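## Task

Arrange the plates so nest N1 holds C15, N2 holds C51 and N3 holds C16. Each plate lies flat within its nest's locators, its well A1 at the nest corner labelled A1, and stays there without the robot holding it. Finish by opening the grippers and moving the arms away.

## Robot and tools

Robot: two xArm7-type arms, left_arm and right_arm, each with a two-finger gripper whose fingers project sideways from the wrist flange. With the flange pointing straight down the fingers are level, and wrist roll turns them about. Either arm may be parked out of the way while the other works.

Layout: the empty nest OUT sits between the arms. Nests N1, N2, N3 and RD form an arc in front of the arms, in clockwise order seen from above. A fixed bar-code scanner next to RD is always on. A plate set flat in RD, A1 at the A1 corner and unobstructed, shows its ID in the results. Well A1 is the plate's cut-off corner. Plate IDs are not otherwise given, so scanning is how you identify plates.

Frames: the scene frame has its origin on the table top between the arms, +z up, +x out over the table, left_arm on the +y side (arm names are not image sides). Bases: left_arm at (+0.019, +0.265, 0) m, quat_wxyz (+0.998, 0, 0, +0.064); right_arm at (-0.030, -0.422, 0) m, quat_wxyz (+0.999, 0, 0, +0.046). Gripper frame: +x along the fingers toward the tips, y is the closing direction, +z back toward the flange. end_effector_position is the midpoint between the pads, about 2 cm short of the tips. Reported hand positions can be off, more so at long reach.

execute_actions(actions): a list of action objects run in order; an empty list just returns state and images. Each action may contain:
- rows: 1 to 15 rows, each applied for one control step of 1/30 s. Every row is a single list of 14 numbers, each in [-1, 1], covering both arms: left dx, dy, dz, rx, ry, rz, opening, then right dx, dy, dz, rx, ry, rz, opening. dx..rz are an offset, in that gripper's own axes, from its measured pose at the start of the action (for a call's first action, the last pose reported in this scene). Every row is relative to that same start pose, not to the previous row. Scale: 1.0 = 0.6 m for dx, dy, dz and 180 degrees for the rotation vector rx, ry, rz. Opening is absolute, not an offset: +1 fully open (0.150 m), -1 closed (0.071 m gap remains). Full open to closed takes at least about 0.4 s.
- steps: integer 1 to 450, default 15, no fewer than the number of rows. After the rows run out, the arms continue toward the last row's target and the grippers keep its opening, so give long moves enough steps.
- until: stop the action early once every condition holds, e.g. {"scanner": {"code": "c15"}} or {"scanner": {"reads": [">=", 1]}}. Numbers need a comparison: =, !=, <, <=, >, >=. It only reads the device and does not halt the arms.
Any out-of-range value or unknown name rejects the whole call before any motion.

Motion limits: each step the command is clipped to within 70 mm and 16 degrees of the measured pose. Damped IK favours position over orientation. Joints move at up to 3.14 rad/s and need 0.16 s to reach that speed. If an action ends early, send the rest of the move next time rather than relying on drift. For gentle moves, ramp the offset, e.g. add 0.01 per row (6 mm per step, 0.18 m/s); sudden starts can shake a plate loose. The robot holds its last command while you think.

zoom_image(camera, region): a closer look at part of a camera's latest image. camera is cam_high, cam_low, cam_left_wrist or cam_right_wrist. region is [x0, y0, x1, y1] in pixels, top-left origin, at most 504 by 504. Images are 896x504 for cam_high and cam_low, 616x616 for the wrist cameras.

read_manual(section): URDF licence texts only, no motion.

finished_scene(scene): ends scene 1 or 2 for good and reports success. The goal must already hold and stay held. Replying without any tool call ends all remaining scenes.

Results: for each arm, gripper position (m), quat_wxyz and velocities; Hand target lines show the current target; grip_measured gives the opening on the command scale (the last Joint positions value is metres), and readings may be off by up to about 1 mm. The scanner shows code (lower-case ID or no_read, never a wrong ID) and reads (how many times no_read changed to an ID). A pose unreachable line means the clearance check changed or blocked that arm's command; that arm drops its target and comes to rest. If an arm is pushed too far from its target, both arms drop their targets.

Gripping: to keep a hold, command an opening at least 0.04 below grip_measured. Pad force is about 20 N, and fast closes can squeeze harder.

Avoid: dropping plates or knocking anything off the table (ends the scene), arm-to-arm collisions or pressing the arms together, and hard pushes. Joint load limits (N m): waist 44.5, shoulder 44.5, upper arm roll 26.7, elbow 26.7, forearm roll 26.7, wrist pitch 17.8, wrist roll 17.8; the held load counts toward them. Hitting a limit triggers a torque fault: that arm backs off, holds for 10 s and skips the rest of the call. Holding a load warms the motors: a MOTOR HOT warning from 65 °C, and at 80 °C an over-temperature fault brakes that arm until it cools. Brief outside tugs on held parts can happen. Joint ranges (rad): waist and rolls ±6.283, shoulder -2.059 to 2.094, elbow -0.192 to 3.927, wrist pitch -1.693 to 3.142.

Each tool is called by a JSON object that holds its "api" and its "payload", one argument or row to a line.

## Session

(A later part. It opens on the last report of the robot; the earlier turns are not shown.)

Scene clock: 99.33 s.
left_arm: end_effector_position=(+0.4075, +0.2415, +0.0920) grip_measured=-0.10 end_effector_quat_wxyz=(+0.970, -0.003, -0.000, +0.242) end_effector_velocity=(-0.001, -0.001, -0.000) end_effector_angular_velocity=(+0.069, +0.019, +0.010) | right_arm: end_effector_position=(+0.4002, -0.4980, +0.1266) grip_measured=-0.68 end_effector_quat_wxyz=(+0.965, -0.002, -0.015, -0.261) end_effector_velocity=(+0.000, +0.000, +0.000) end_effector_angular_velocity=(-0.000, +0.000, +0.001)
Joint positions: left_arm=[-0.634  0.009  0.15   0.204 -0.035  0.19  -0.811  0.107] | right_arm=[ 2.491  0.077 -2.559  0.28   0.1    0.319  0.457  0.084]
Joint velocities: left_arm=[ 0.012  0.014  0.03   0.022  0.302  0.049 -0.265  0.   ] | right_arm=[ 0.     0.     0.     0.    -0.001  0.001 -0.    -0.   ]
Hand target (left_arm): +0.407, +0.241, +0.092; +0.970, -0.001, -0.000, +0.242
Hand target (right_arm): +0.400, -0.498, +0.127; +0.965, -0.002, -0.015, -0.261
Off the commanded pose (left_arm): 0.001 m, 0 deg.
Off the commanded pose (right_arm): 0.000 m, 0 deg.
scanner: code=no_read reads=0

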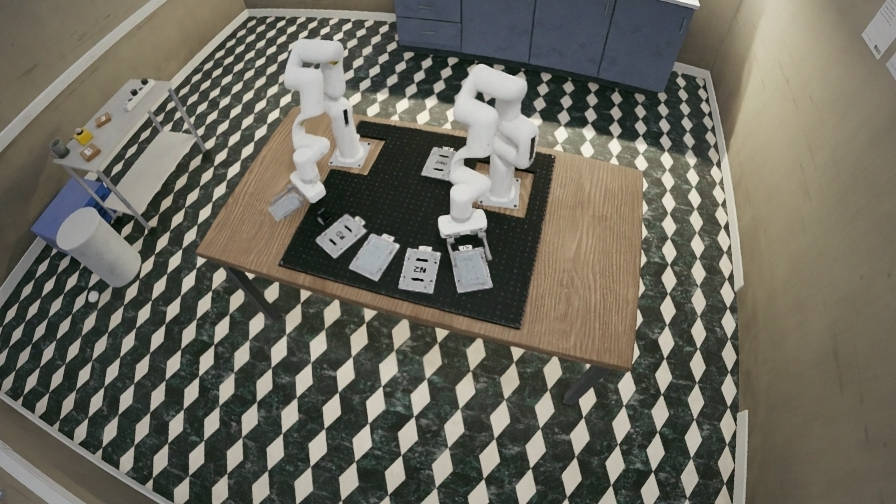

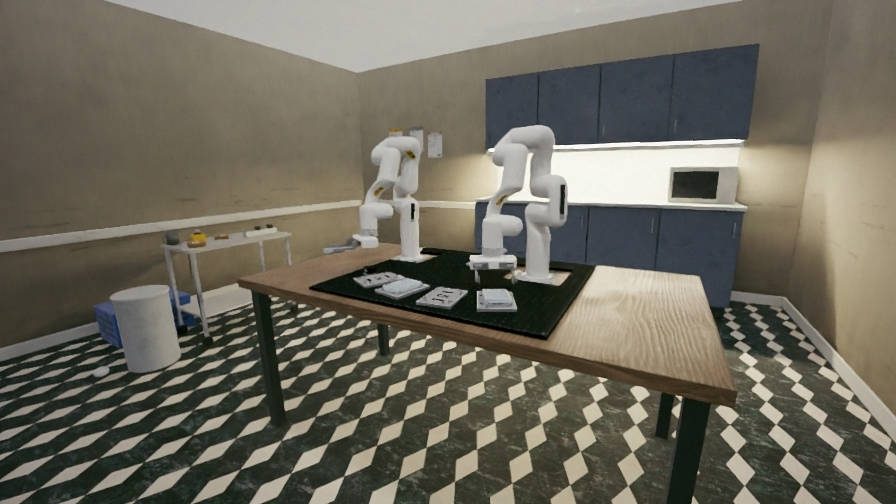

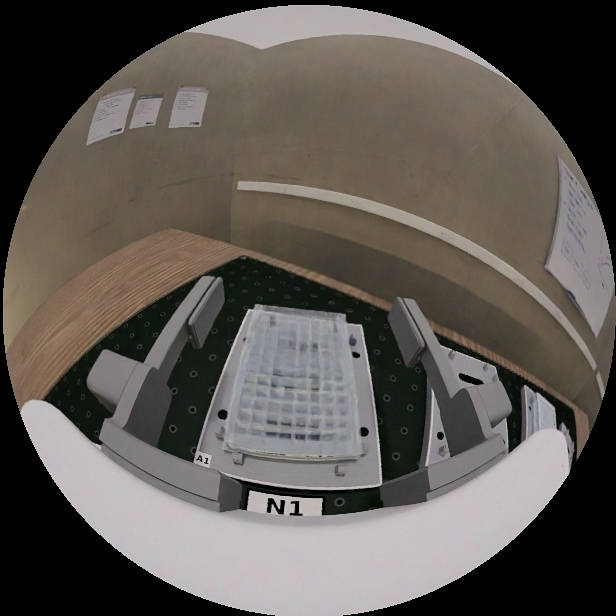

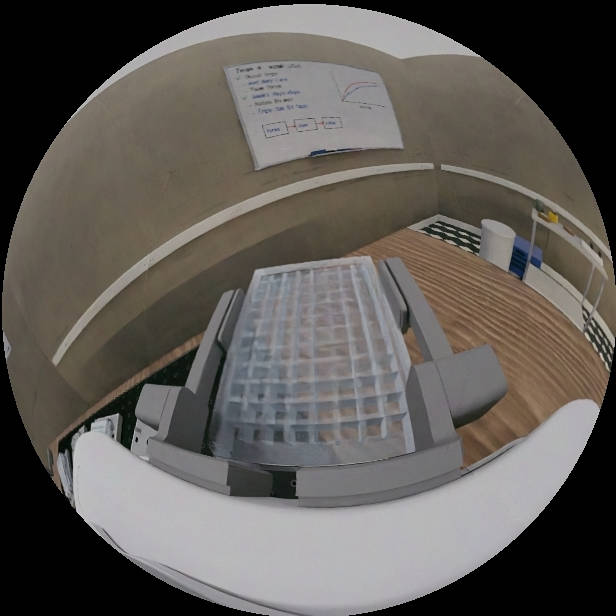

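{"api": "execute_actions", "payload": {
  "actions": [
    {"rows": [[0.005,0,-0.01,0,0,0,0,0,0,0,0,0,0,-0.85],[0.012,0,-0.02,0,0,0,0.1,0,0,0,0,0,0,-0.85],[0.02,0,-0.03,0,0,0,0.1,0,0,0,0,0,0,-0.85],[0.027,0,-0.04,0,0,0,0.1,0,0,0,0,0,0,-0.85],[0.033,0,-0.05,0,0,0,0.1,0,0,0,0,0,0,-0.85],[0.038,0,-0.06,0,0,0,0.1,0,0,0,0,0,0,-0.85],[0.038,0,-0.07,0,0,0,0.1,0,0,0,0,0,0,-0.85],[0.038,0,-0.08,0,0,0,0.1,0,0,0,0,0,0,-0.85],[0.038,0,-0.085,0,0,0,0.1,0,0,0,0,0,0,-0.85],[0.038,0,-0.087,0,0,0,0.1,0,0,0,0,0,0,-0.85]], "steps": 25},
    {"rows": [[0,0,0,0,0,0,-0.05,0,0,0,0,0,0,-0.85],[0,0,0,0,0,0,-0.2,0,0,0,0,0,0,-0.85],[0,0,0,0,0,0,-0.3,0,0,0,0,0,0,-0.85],[0,0,0,0,0,0,-0.4,0,0,0,0,0,0,-0.85],[0,0,0,0,0,0,-0.48,0,0,0,0,0,0,-0.85],[0,0,0,0,0,0,-0.54,0,0,0,0,0,0,-0.85],[0,0,0,0,0,0,-0.6,0,0,0,0,0,0,-0.85],[0,0,0,0,0,0,-0.66,0,0,0,0,0,0,-0.85],[0,0,0,0,0,0,-0.72,0,0,0,0,0,0,-0.85],[0,0,0,0,0,0,-0.8,0,0,0,0,0,0,-0.85],[0,0,0,0,0,0,-0.85,0,0,0,0,0,0,-0.85]], "steps": 18},
    {"rows": [[0,0,0.002,0,0,0,-0.85,0,0,0,0,0,0,-0.85],[0,0,0.004,0,0,0,-0.85,0,0,0,0,0,0,-0.85],[0,0,0.006,0,0,0,-0.85,0,0,0,0,0,0,-0.85],[0,0,0.008,0,0,0,-0.85,0,0,0,0,0,0,-0.85],[0,0,0.010,0,0,0,-0.85,0,0,0,0,0,0,-0.85],[0,0,0.012,0,0,0,-0.85,0,0,0,0,0,0,-0.85],[0,0,0.014,0,0,-0.002,-0.85,0,0,0,0,0,0,-0.85],[0,0,0.014,0,0,-0.004,-0.85,0,0,0,0,0,0,-0.85],[0,0,0.014,0,0,-0.005,-0.85,0,0,0,0,0,0,-0.85]], "steps": 20}
  ]
}}

{"api": "zoom_image", "payload": {
  "camera": "cam_left_wrist",
  "region": [150, 250, 470, 530]
}}

Scene clock: 102.27 s.
left_arm: end_effector_position=(+0.4277, +0.2523, +0.0486) grip_measured=-0.64 end_effector_quat_wxyz=(+0.972, -0.004, -0.000, +0.235) end_effector_velocity=(-0.001, +0.002, -0.001) end_effector_angular_velocity=(+0.002, +0.003, +0.005) | right_arm: end_effector_position=(+0.4002, -0.4980, +0.1266) grip_measured=-0.68 end_effector_quat_wxyz=(+0.965, -0.002, -0.015, -0.261) end_effector_velocity=(+0.000, +0.001, -0.000) end_effector_angular_velocity=(+0.000, +0.001, +0.003)
Joint positions: left_arm=[-0.443  0.267 -0.011  0.288 -0.168  0.017 -0.632  0.085] | right_arm=[ 2.491  0.077 -2.559  0.28   0.1    0.319  0.457  0.084]
Joint velocities: left_arm=[ 0.     0.001  0.003 -0.002 -0.001  0.001 -0.001 -0.   ] | right_arm=[ 0.001 -0.001  0.     0.    -0.001 -0.    -0.001  0.   ]
Hand target (left_arm): +0.428, +0.253, +0.049; +0.972, -0.003, -0.000, +0.236
Hand target (right_arm): +0.400, -0.498, +0.127; +0.965, -0.002, -0.015, -0.261
Off the commanded pose (left_arm): 0.000 m, 0 deg.
Off the commanded pose (right_arm): 0.000 m, 0 deg.
scanner: code=no_read reads=0

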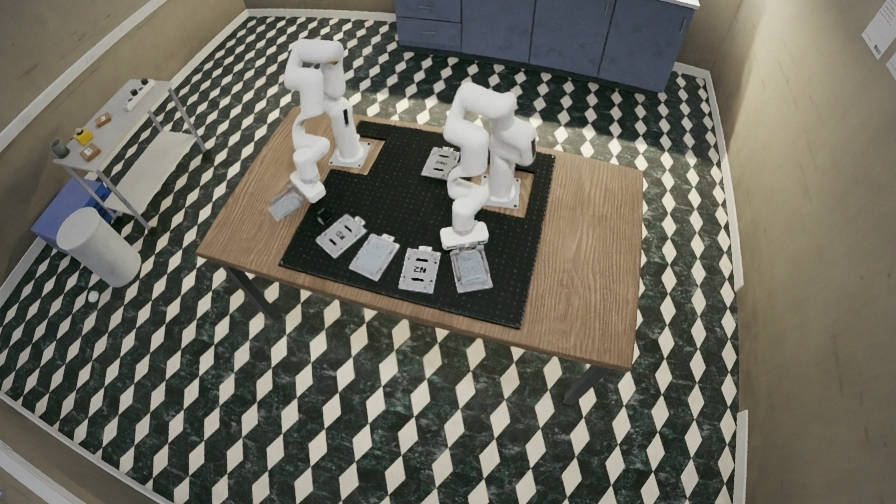

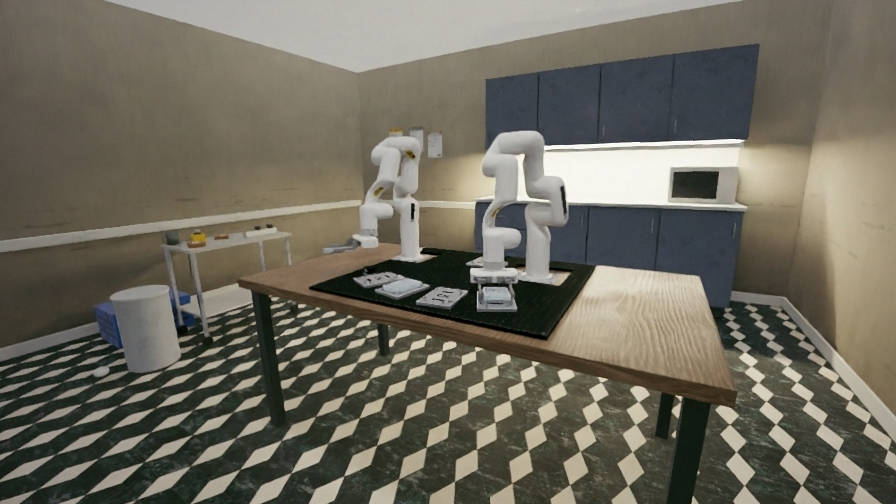

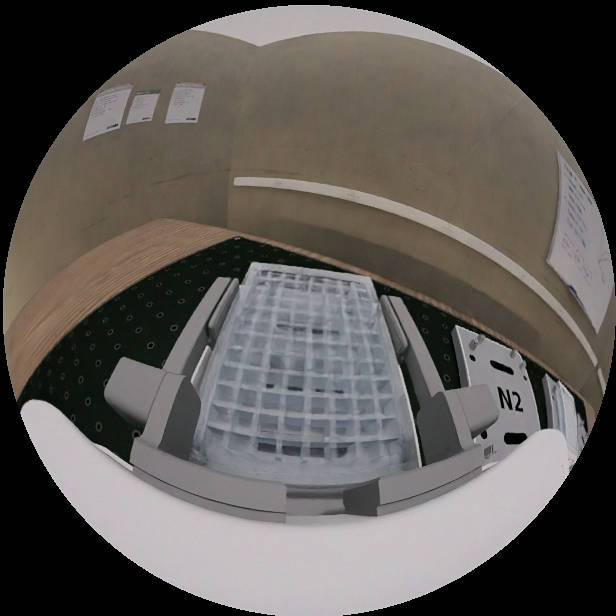

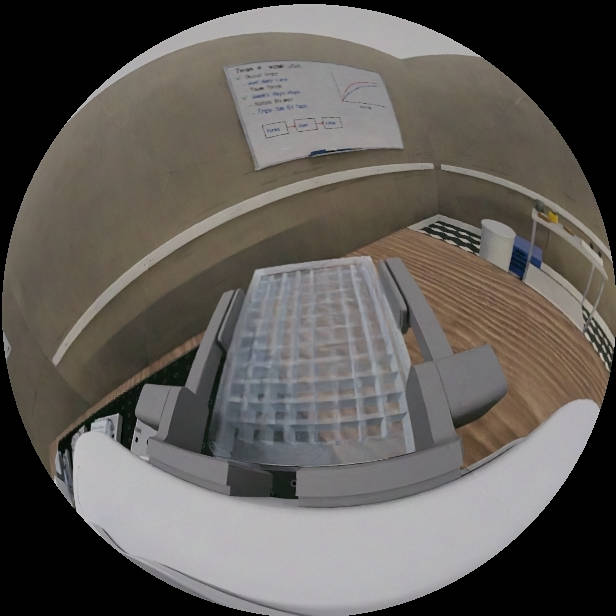

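Region (150, 250, 470, 530) of cam_left_wrist's 616x616 image, scaled by 1.575, with more detail than that image has; it fills the top 441 rows of this view, and the rest is white.

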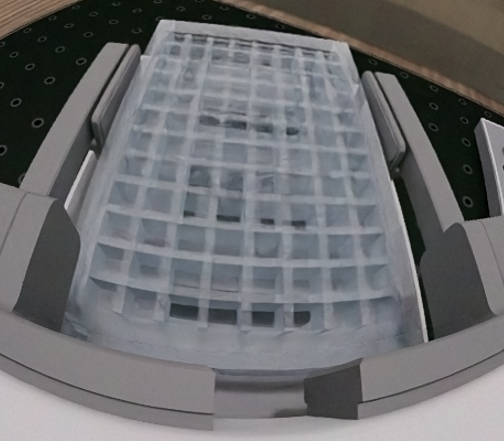

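{"api": "execute_actions", "payload": {
  "actions": [
    {"rows": [[-0.001,0,0,0,0,0,-0.85,0,0,0,0,0,0,-0.85],[-0.002,0,0,0,0,0,-0.85,0,0,0,0,0,0,-0.85],[-0.003,0,0,0,0,0,-0.85,0,0,0,0,0,0,-0.85],[-0.004,0,0,0,0,0,-0.85,0,0,0,0,0,0,-0.85],[-0.004,0,-0.002,0,0,0,-0.85,0,0,0,0,0,0,-0.85],[-0.004,0,-0.004,0,0,0,-0.85,0,0,0,0,0,0,-0.85],[-0.004,0,-0.006,0,0,0,-0.85,0,0,0,0,0,0,-0.85],[-0.004,0,-0.008,0,0,0,-0.85,0,0,0,0,0,0,-0.85],[-0.004,0,-0.010,0,0,0,-0.85,0,0,0,0,0,0,-0.85],[-0.004,0,-0.012,0,0,0,-0.85,0,0,0,0,0,0,-0.85],[-0.004,0,-0.014,0,0,0,-0.85,0,0,0,0,0,0,-0.85],[-0.004,0,-0.016,0,0,0,-0.85,0,0,0,0,0,0,-0.85],[-0.004,0,-0.018,0,0,0,-0.85,0,0,0,0,0,0,-0.85]], "steps": 24}
  ]
}}

{"api": "zoom_image", "payload": {
  "camera": "cam_left_wrist",
  "region": [150, 250, 470, 530]
}}

Scene clock: 103.40 s.
left_arm: end_effector_position=(+0.4263, +0.2512, +0.0385) grip_measured=-0.63 end_effector_quat_wxyz=(+0.972, -0.004, -0.001, +0.236) end_effector_velocity=(-0.001, -0.000, -0.001) end_effector_angular_velocity=(+0.001, +0.004, -0.001) | right_arm: end_effector_position=(+0.4002, -0.4980, +0.1266) grip_measured=-0.68 end_effector_quat_wxyz=(+0.965, -0.002, -0.015, -0.261) end_effector_velocity=(+0.000, -0.000, +0.000) end_effector_angular_velocity=(-0.000, -0.001, +0.001)
Joint positions: left_arm=[-0.426  0.319 -0.034  0.296 -0.173 -0.03  -0.632  0.085] | right_arm=[ 2.491  0.077 -2.559  0.28   0.1    0.319  0.457  0.084]
Joint velocities: left_arm=[ 0.     0.003 -0.001  0.001 -0.001  0.002  0.     0.   ] | right_arm=[-0.001  0.001 -0.     0.    -0.    -0.    -0.001  0.   ]
Hand target (left_arm): +0.426, +0.251, +0.038; +0.972, -0.004, -0.000, +0.235
Hand target (right_arm): +0.400, -0.498, +0.127; +0.965, -0.002, -0.015, -0.261
Off the commanded pose (left_arm): 0.001 m, 0 deg.
Off the commanded pose (right_arm): 0.000 m, 0 deg.
scanner: code=no_read reads=0

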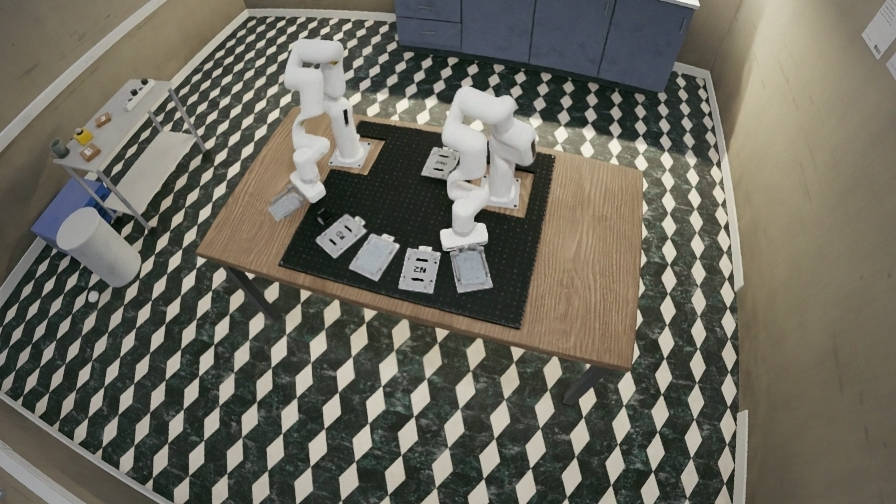

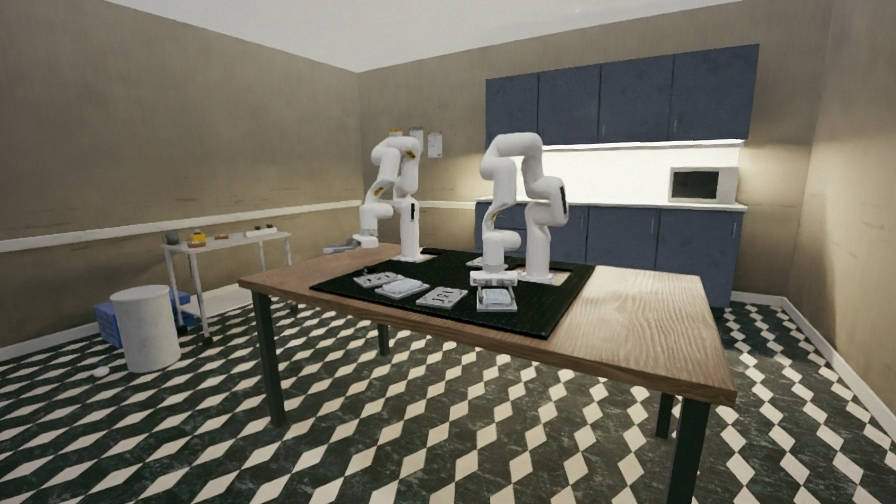

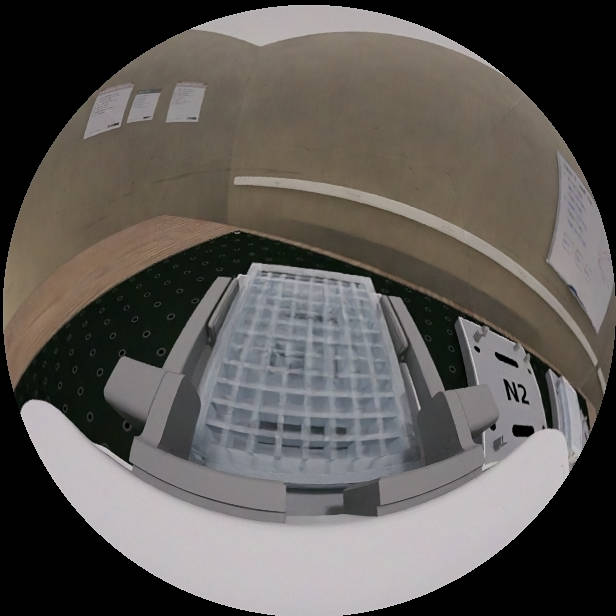

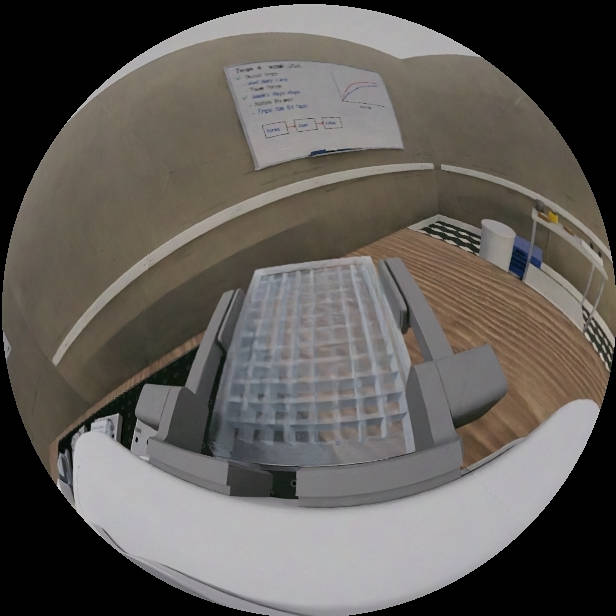

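Region (150, 250, 470, 530) of cam_left_wrist's 616x616 image, scaled by 1.575, with more detail than that image has; it fills the top 441 rows of this view, and the rest is white.

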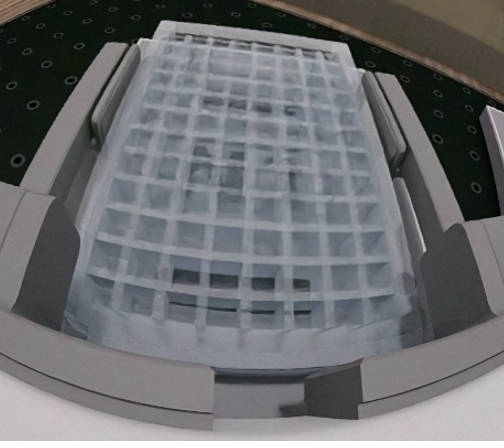

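{"api": "execute_actions", "payload": {
  "actions": [
    {"rows": [[0,0,0,0,0,0,-0.72,0,0,0,0,0,0,-0.85],[0,0,0,0,0,0,-0.66,0,0,0,0,0,0,-0.85],[0,0,0,0,0,0,-0.62,0,0,0,0,0,0,-0.85],[0,0,0,0,0,0,-0.58,0,0,0,0,0,0,-0.85],[0,0,0,0,0,0,-0.5,0,0,0,0,0,0,-0.85],[0,0,0,0,0,0,-0.4,0,0,0,0,0,0,-0.85],[0,0,0,0,0,0,-0.3,0,0,0,0,0,0,-0.85],[0,0,0,0,0,0,-0.2,0,0,0,0,0,0,-0.85],[0,0,0,0,0,0,-0.1,0,0,0,0,0,0,-0.85]], "steps": 13},
    {"rows": [[0,0,0.01,0,0,0,-0.1,0,0,0,0,0,0,-0.85],[0,0,0.02,0,0,0,-0.1,0,0,0,0,0,0,-0.85],[0,0,0.03,0,0,0,-0.1,0,0,0,0,0,0,-0.85],[0,0,0.04,0,0,0,-0.1,0,0,0,0,0,0,-0.85],[-0.005,0,0.05,0,0,0,-0.1,0,0,0,0,0,0,-0.85],[-0.01,0,0.06,0,0,0,-0.1,0,0,0,0,0,0,-0.85],[-0.017,0,0.07,0,0,0,-0.1,0,0,0,0,0,0,-0.85],[-0.025,0,0.08,0,0,0,-0.1,0,0,0,0,0,0,-0.85],[-0.031,0,0.09,0,0,0,-0.1,0,0,0,0,0,0,-0.85],[-0.035,0,0.09,0,0,0,-0.1,0,0,0,0,0,0,-0.85]], "steps": 20}
  ]
}}

{"api": "zoom_image", "payload": {
  "camera": "cam_left_wrist",
  "region": [200, 290, 400, 490]
}}

Scene clock: 104.77 s.
left_arm: end_effector_position=(+0.4067, +0.2423, +0.0914) grip_measured=-0.10 end_effector_quat_wxyz=(+0.972, -0.004, -0.000, +0.235) end_effector_velocity=(-0.002, -0.000, -0.001) end_effector_angular_velocity=(+0.023, +0.007, +0.005) | right_arm: end_effector_position=(+0.4002, -0.4980, +0.1266) grip_measured=-0.68 end_effector_quat_wxyz=(+0.965, -0.002, -0.015, -0.261) end_effector_velocity=(-0.000, +0.000, -0.000) end_effector_angular_velocity=(+0.000, +0.001, +0.001)
Joint positions: left_arm=[-0.524  0.007  0.048  0.195 -0.035  0.185 -0.79   0.107] | right_arm=[ 2.491  0.077 -2.559  0.28   0.1    0.319  0.457  0.084]
Joint velocities: left_arm=[ 0.005  0.007  0.009  0.004  0.106  0.011 -0.095  0.   ] | right_arm=[ 0.001 -0.     0.     0.     0.     0.001 -0.001  0.   ]
Hand target (left_arm): +0.407, +0.242, +0.092; +0.972, -0.003, -0.000, +0.235
Hand target (right_arm): +0.400, -0.498, +0.127; +0.965, -0.002, -0.015, -0.261
Off the commanded pose (left_arm): 0.001 m, 0 deg.
Off the commanded pose (right_arm): 0.000 m, 0 deg.
scanner: code=no_read reads=0

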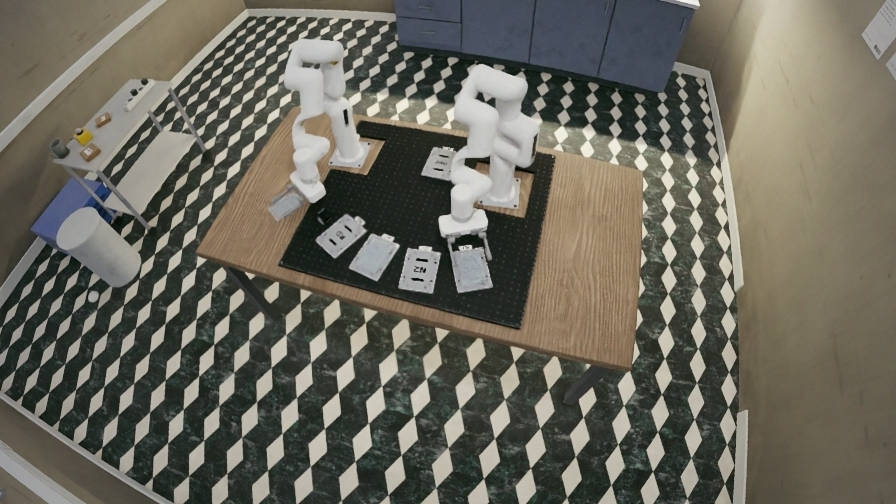

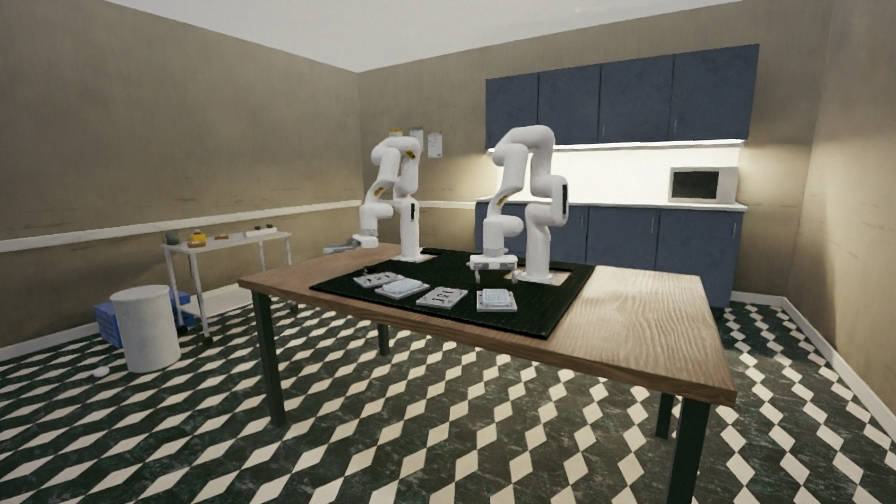

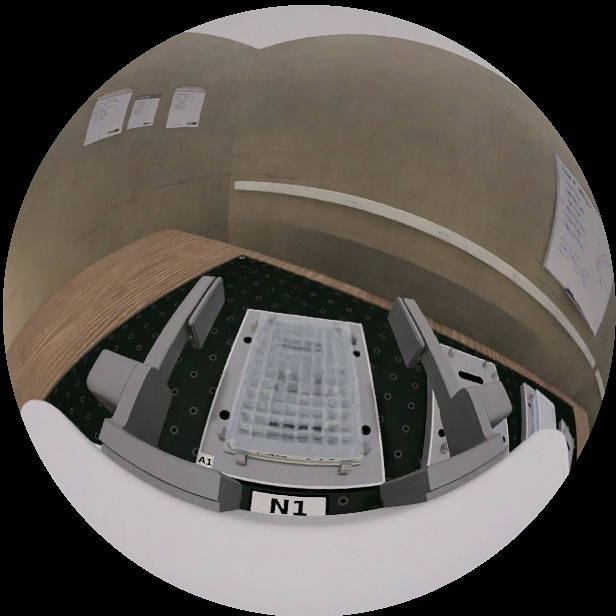

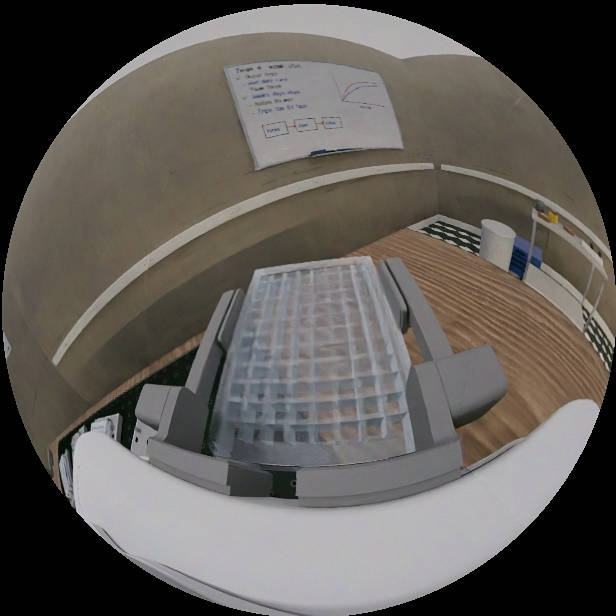

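Region (200, 290, 400, 490) of cam_left_wrist's 616x616 image, scaled by 2.520, with more detail than that image has.

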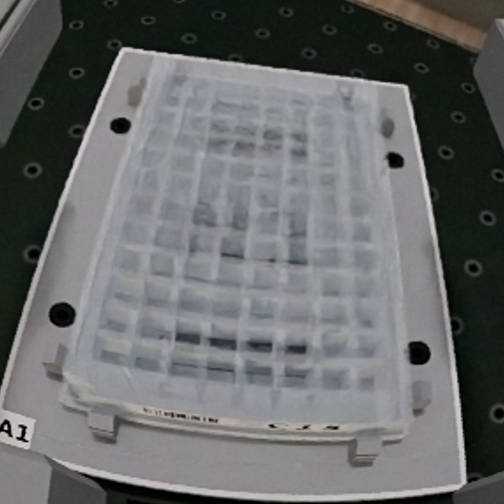

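{"api": "execute_actions", "payload": {
  "actions": [
    {"rows": [[-0.012,-0.007,0,0,0,0,-0.3,0,0,0,0,0,0,-0.85],[-0.025,-0.014,0,0,0,0,-0.5,0,0,0,0,0,0,-0.85],[-0.037,-0.021,0,0,0,0,-0.7,0,0,0,0,0,0,-0.85],[-0.05,-0.028,0,0,0,0,-0.9,0,0,0,0,0,0,-0.85],[-0.062,-0.035,0,0,0,0,-1,0,0,0,0,0,0,-0.85],[-0.074,-0.042,-0.005,0,0,0,-1,0,0,0,0,0,0,-0.85],[-0.086,-0.05,-0.01,0,0,0,-1,0,0,0,0,0,0,-0.85],[-0.098,-0.057,-0.02,0,0,0,-1,0,0,0,0,0,0,-0.85],[-0.11,-0.064,-0.03,0,0,0,-1,0,0,0,0,0,0,-0.85],[-0.123,-0.071,-0.04,0,0,0,-1,0,0,0,0,0,0,-0.85],[-0.123,-0.071,-0.05,0,0,0,-1,0,0,0,0,0,0,-0.85],[-0.123,-0.071,-0.06,0,0,0,-1,0,0,0,0,0,0,-0.85],[-0.123,-0.071,-0.07,0,0,0,-1,0,0,0,0,0,0,-0.85],[-0.123,-0.071,-0.077,0,0,0,-1,0,0,0,0,0,0,-0.85],[-0.123,-0.071,-0.081,0,0,0,-1,0,0,0,0,0,0,-0.85]], "steps": 30}
  ]
}}

Scene clock: 106.03 s.
left_arm: end_effector_position=(+0.3617, +0.1712, +0.0442) grip_measured=-0.99 end_effector_quat_wxyz=(+0.972, -0.004, -0.001, +0.237) end_effector_velocity=(-0.001, -0.001, -0.003) end_effector_angular_velocity=(+0.005, +0.007, -0.009) | right_arm: end_effector_position=(+0.4002, -0.4980, +0.1266) grip_measured=-0.68 end_effector_quat_wxyz=(+0.965, -0.002, -0.015, -0.261) end_effector_velocity=(-0.000, -0.000, -0.001) end_effector_angular_velocity=(+0.001, +0.001, -0.002)
Joint positions: left_arm=[-0.778  0.267 -0.03   0.22  -0.092 -0.055 -1.066  0.071] | right_arm=[ 2.491  0.077 -2.559  0.28   0.1    0.319  0.457  0.084]
Joint velocities: left_arm=[-0.004  0.01   0.001  0.003  0.004  0.002  0.003  0.   ] | right_arm=[-0.    -0.001  0.     0.     0.002  0.     0.     0.   ]
Hand target (left_arm): +0.361, +0.171, +0.043; +0.972, -0.003, -0.000, +0.235
Hand target (right_arm): +0.400, -0.498, +0.127; +0.965, -0.002, -0.015, -0.261
Off the commanded pose (left_arm): 0.002 m, 0 deg.
Off the commanded pose (right_arm): 0.000 m, 0 deg.
scanner: code=no_read reads=0

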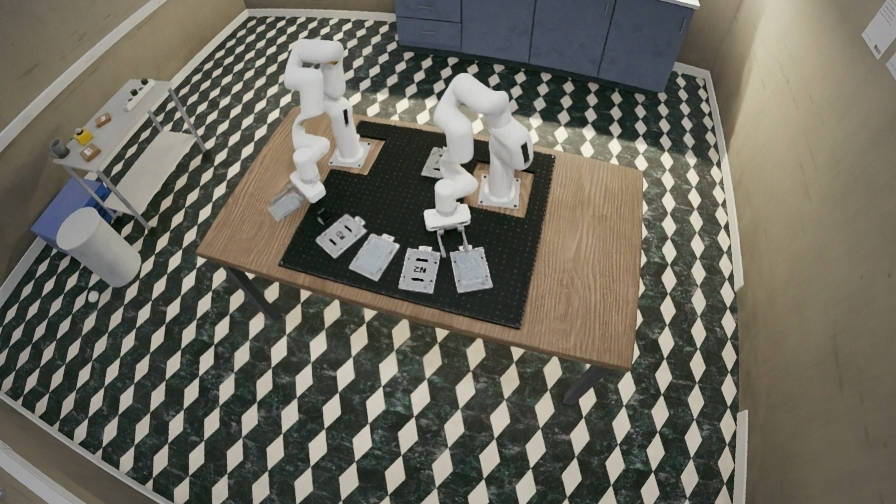

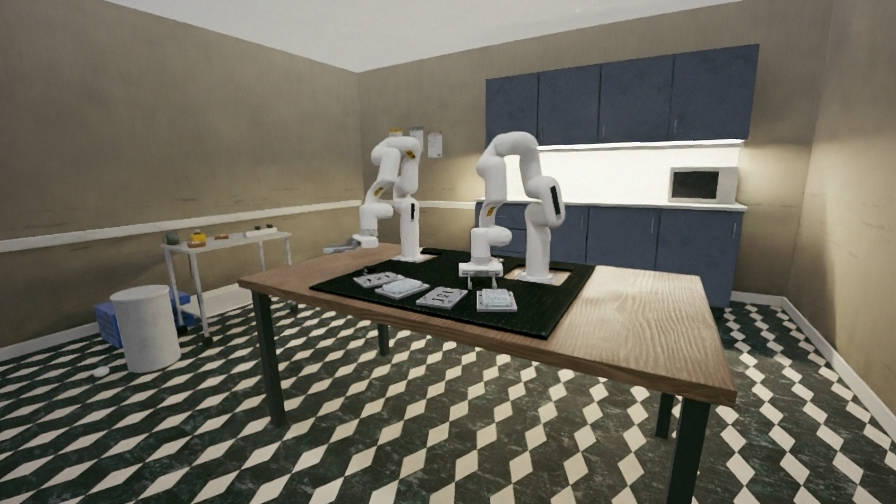

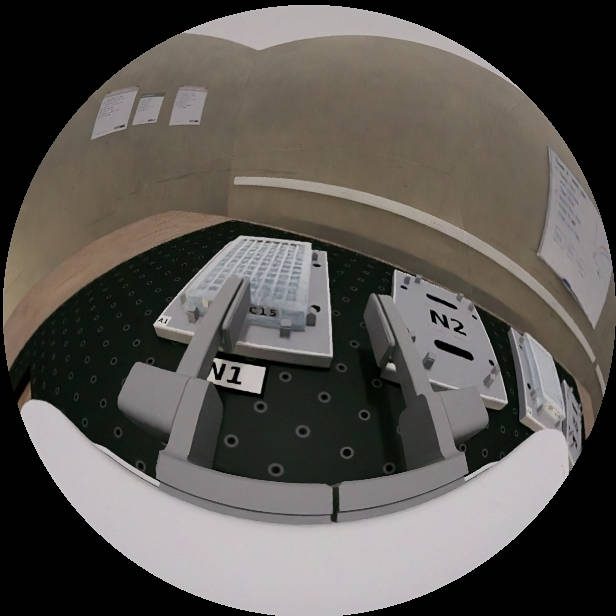

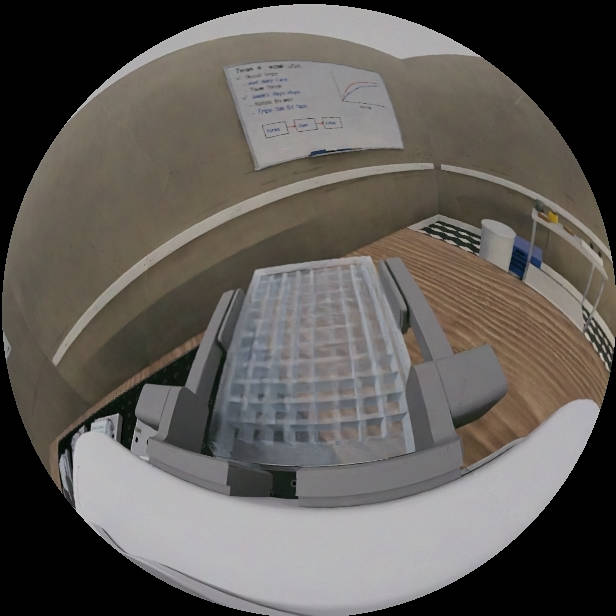

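{"api": "zoom_image", "payload": {
  "camera": "cam_left_wrist",
  "region": [150, 230, 350, 370]
}}

Region (150, 230, 350, 370) of cam_left_wrist's 616x616 image, scaled by 2.520, with more detail than that image has; it fills the top 353 rows of this view, and the rest is white.

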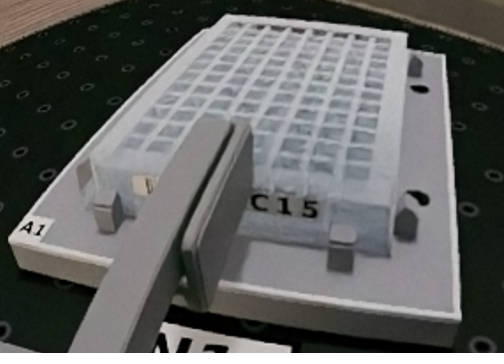

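{"api": "execute_actions", "payload": {
  "actions": [
    {"rows": [[-0.003,0,0.004,0,0,0,-1,0,0,0,0,0,0,-0.85],[-0.008,0,0.01,0,0,0,-1,0,0,0,0,0,0,-0.85],[-0.014,0,0.017,0,0,0,-1,0,0,0,0,0,0,-0.85],[-0.02,0,0.024,0,0,0,-1,0,0,0,0,0,0,-0.85],[-0.025,0,0.03,0,0,0,-1,0,0,0,0,0,0,-0.85]], "steps": 15}
  ]
}}

{"api": "zoom_image", "payload": {
  "camera": "cam_left_wrist",
  "region": [150, 230, 350, 390]
}}

Scene clock: 106.77 s.
left_arm: end_effector_position=(+0.3481, +0.1645, +0.0616) grip_measured=-1.00 end_effector_quat_wxyz=(+0.972, -0.003, -0.001, +0.236) end_effector_velocity=(+0.001, +0.003, +0.002) end_effector_angular_velocity=(+0.001, -0.007, +0.014) | right_arm: end_effector_position=(+0.4002, -0.4980, +0.1266) grip_measured=-0.68 end_effector_quat_wxyz=(+0.965, -0.002, -0.015, -0.261) end_effector_velocity=(+0.000, -0.000, +0.000) end_effector_angular_velocity=(+0.000, -0.001, -0.001)
Joint positions: left_arm=[-0.863  0.157 -0.004  0.18  -0.106  0.017 -1.11   0.071] | right_arm=[ 2.491  0.077 -2.559  0.28   0.1    0.319  0.457  0.084]
Joint velocities: left_arm=[-0.032 -0.004  0.035 -0.001  0.006 -0.002 -0.016 -0.   ] | right_arm=[ 0.    -0.     0.     0.     0.    -0.001  0.002 -0.   ]
Hand target (left_arm): +0.348, +0.165, +0.062; +0.972, -0.004, -0.001, +0.237
Hand target (right_arm): +0.400, -0.498, +0.127; +0.965, -0.002, -0.015, -0.261
Off the commanded pose (left_arm): 0.001 m, 0 deg.
Off the commanded pose (right_arm): 0.000 m, 0 deg.
scanner: code=no_read reads=0

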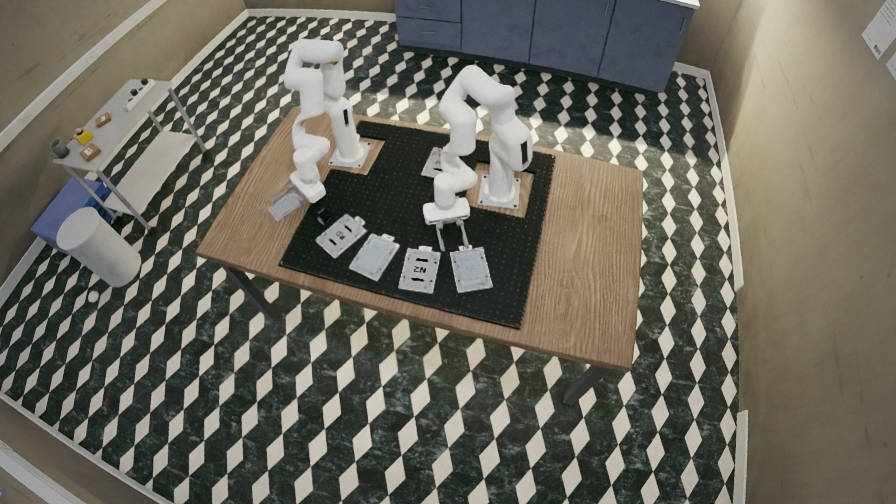

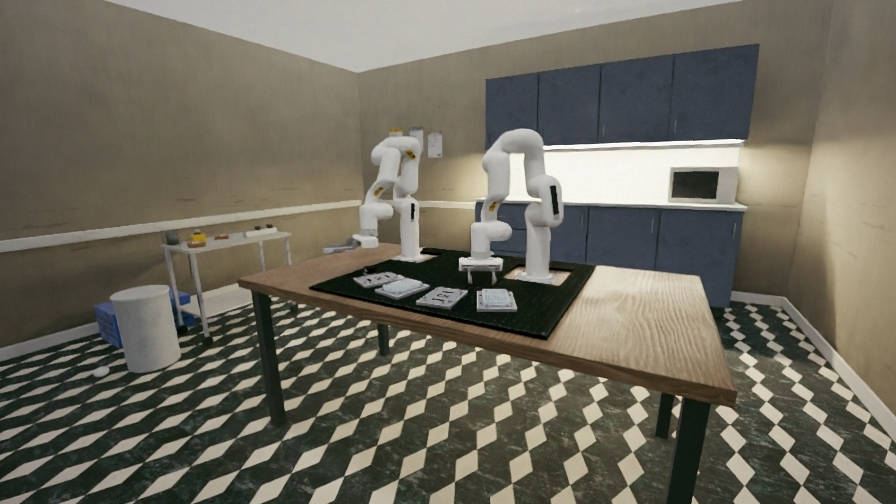

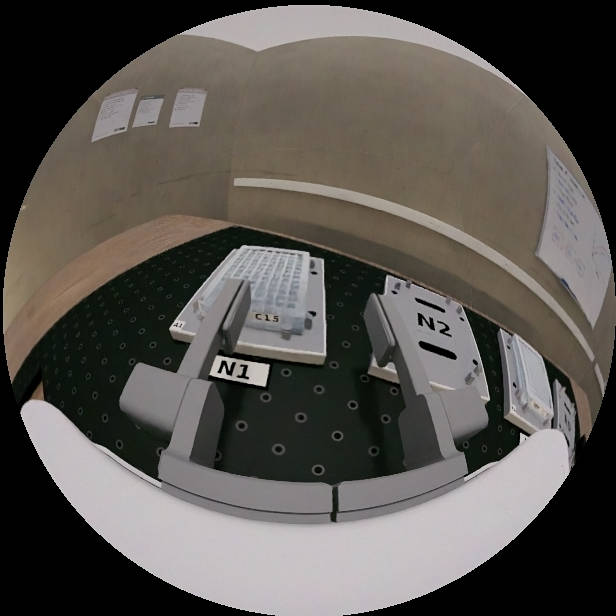

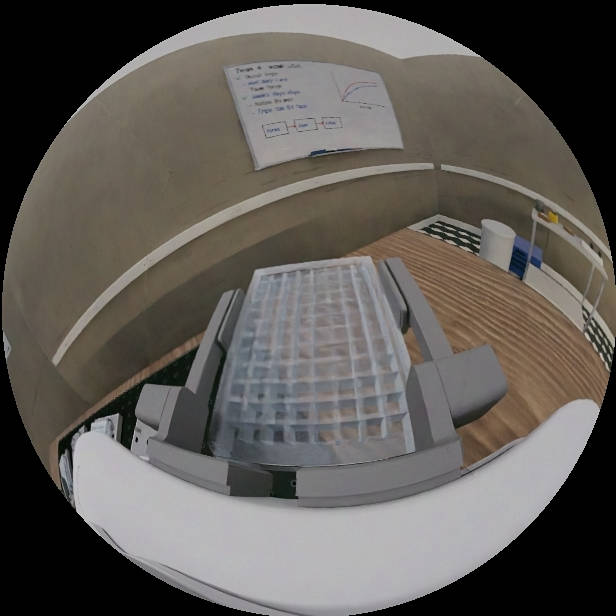

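Region (150, 230, 350, 390) of cam_left_wrist's 616x616 image, scaled by 2.520, with more detail than that image has; it fills the top 403 rows of this view, and the rest is white.

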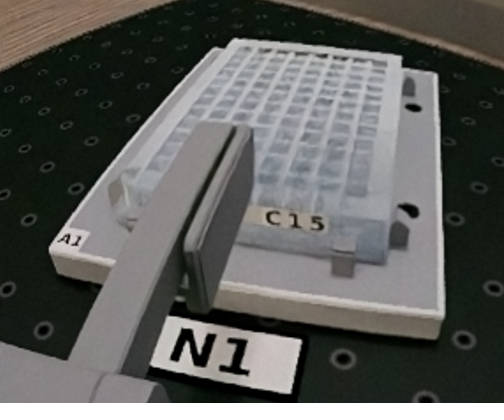

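{"api": "execute_actions", "payload": {
  "actions": [
    {"rows": [[-0.004,-0.011,0.003,0,0,-0.006,-1,0,0,0,0,0,0,-0.85],[-0.011,-0.029,0.007,0,0,-0.017,-1,0,0,0,0,0,0,-0.85],[-0.02,-0.055,0.012,0,0,-0.032,-1,0,0,0,0,0,0,-0.85],[-0.031,-0.084,0.017,0,0,-0.049,-1,0,0,0,0,0,0,-0.85],[-0.042,-0.113,0.02,0,0,-0.066,-1,0,0,0,0,0,0,-0.85],[-0.053,-0.142,0.02,0,0,-0.083,-1,0,0,0,0,0,0,-0.85],[-0.063,-0.171,0.02,0,0,-0.1,-1,0,0,0,0,0,0,-0.85],[-0.074,-0.2,0.02,0,0,-0.117,-1,0,0,0,0,0,0,-0.85],[-0.085,-0.229,0.02,0,0,-0.134,-1,0,0,0,0,0,0,-0.85],[-0.095,-0.258,0.02,0,0,-0.151,-1,0,0,0,0,0,0,-0.85],[-0.106,-0.287,0.017,0,0,-0.168,-1,0,0,0,0,0,0,-0.85],[-0.116,-0.313,0.012,0,0,-0.183,-1,0,0,0,0,0,0,-0.85],[-0.124,-0.335,0.007,0,0,-0.196,-1,0,0,0,0,0,0,-0.85],[-0.13,-0.353,0.003,0,0,-0.206,-1,0,0,0,0,0,0,-0.85],[-0.1345,-0.364,0,0,0,-0.2128,-1,0,0,0,0,0,0,-0.85]], "steps": 35}
  ]
}}

{"api": "zoom_image", "payload": {
  "camera": "cam_left_wrist",
  "region": [220, 230, 460, 400]
}}

Scene clock: 108.40 s.
left_arm: end_effector_position=(+0.3772, -0.0663, +0.0636) grip_measured=-1.00 end_effector_quat_wxyz=(+0.995, -0.002, -0.002, -0.096) end_effector_velocity=(+0.001, -0.000, +0.000) end_effector_angular_velocity=(-0.001, -0.000, -0.000) | right_arm: end_effector_position=(+0.4002, -0.4980, +0.1266) grip_measured=-0.68 end_effector_quat_wxyz=(+0.965, -0.002, -0.015, -0.261) end_effector_velocity=(+0.000, -0.000, +0.000) end_effector_angular_velocity=(+0.000, -0.001, -0.001)
Joint positions: left_arm=[-0.994  0.332 -0.071  0.547  0.113  0.21  -0.853  0.071] | right_arm=[ 2.491  0.077 -2.559  0.28   0.1    0.319  0.457  0.084]
Joint velocities: left_arm=[ 0.001  0.001  0.     0.002  0.001 -0.     0.    -0.   ] | right_arm=[ 0.     0.     0.     0.     0.001  0.    -0.     0.   ]
Hand target (left_arm): +0.377, -0.066, +0.064; +0.995, -0.002, -0.002, -0.096
Hand target (right_arm): +0.400, -0.498, +0.127; +0.965, -0.002, -0.015, -0.261
Off the commanded pose (left_arm): 0.001 m, 0 deg.
Off the commanded pose (right_arm): 0.000 m, 0 deg.
scanner: code=no_read reads=0

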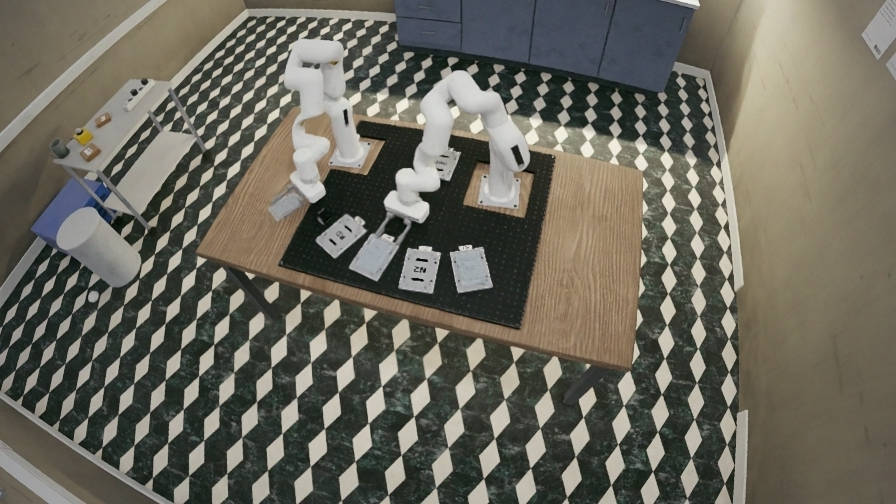

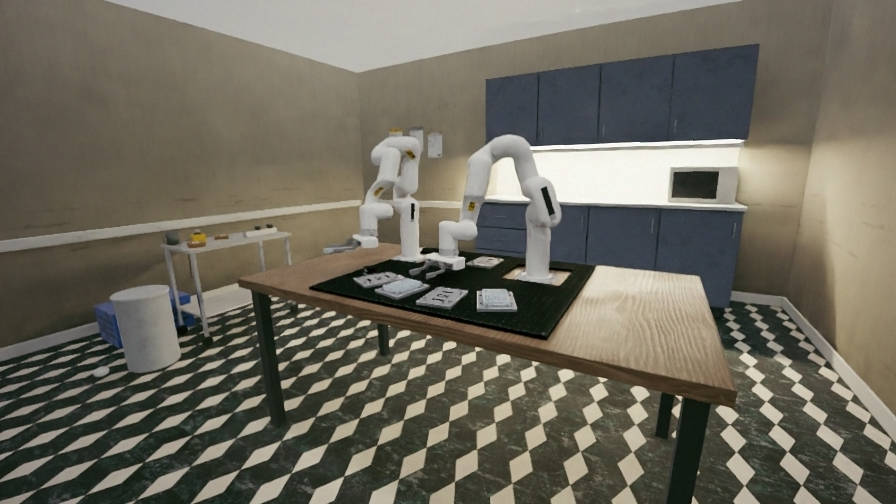

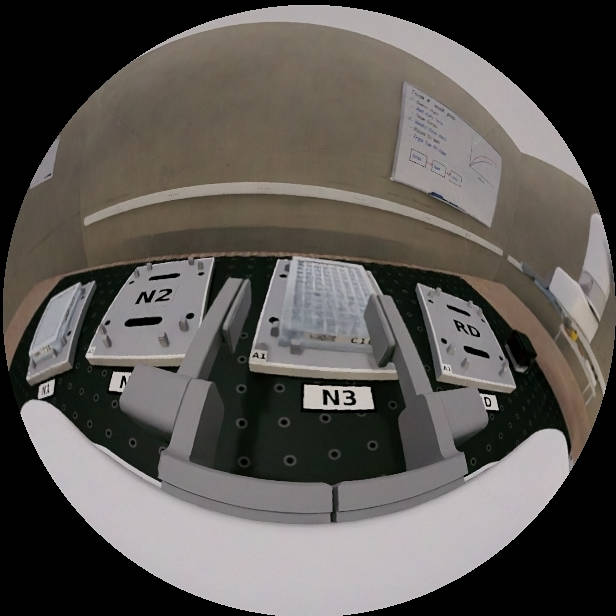

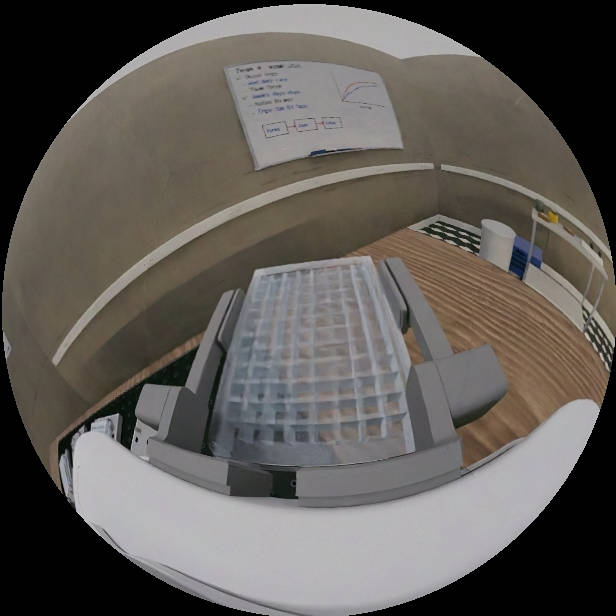

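Region (220, 230, 460, 400) of cam_left_wrist's 616x616 image, scaled by 2.100, with more detail than that image has; it fills the top 357 rows of this view, and the rest is white.

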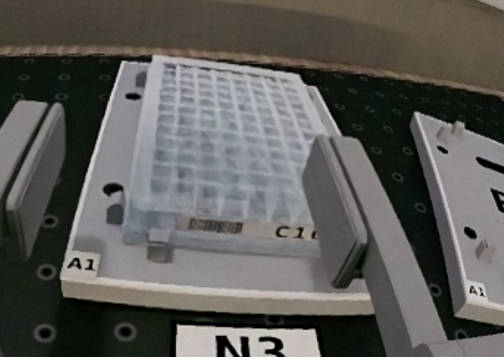

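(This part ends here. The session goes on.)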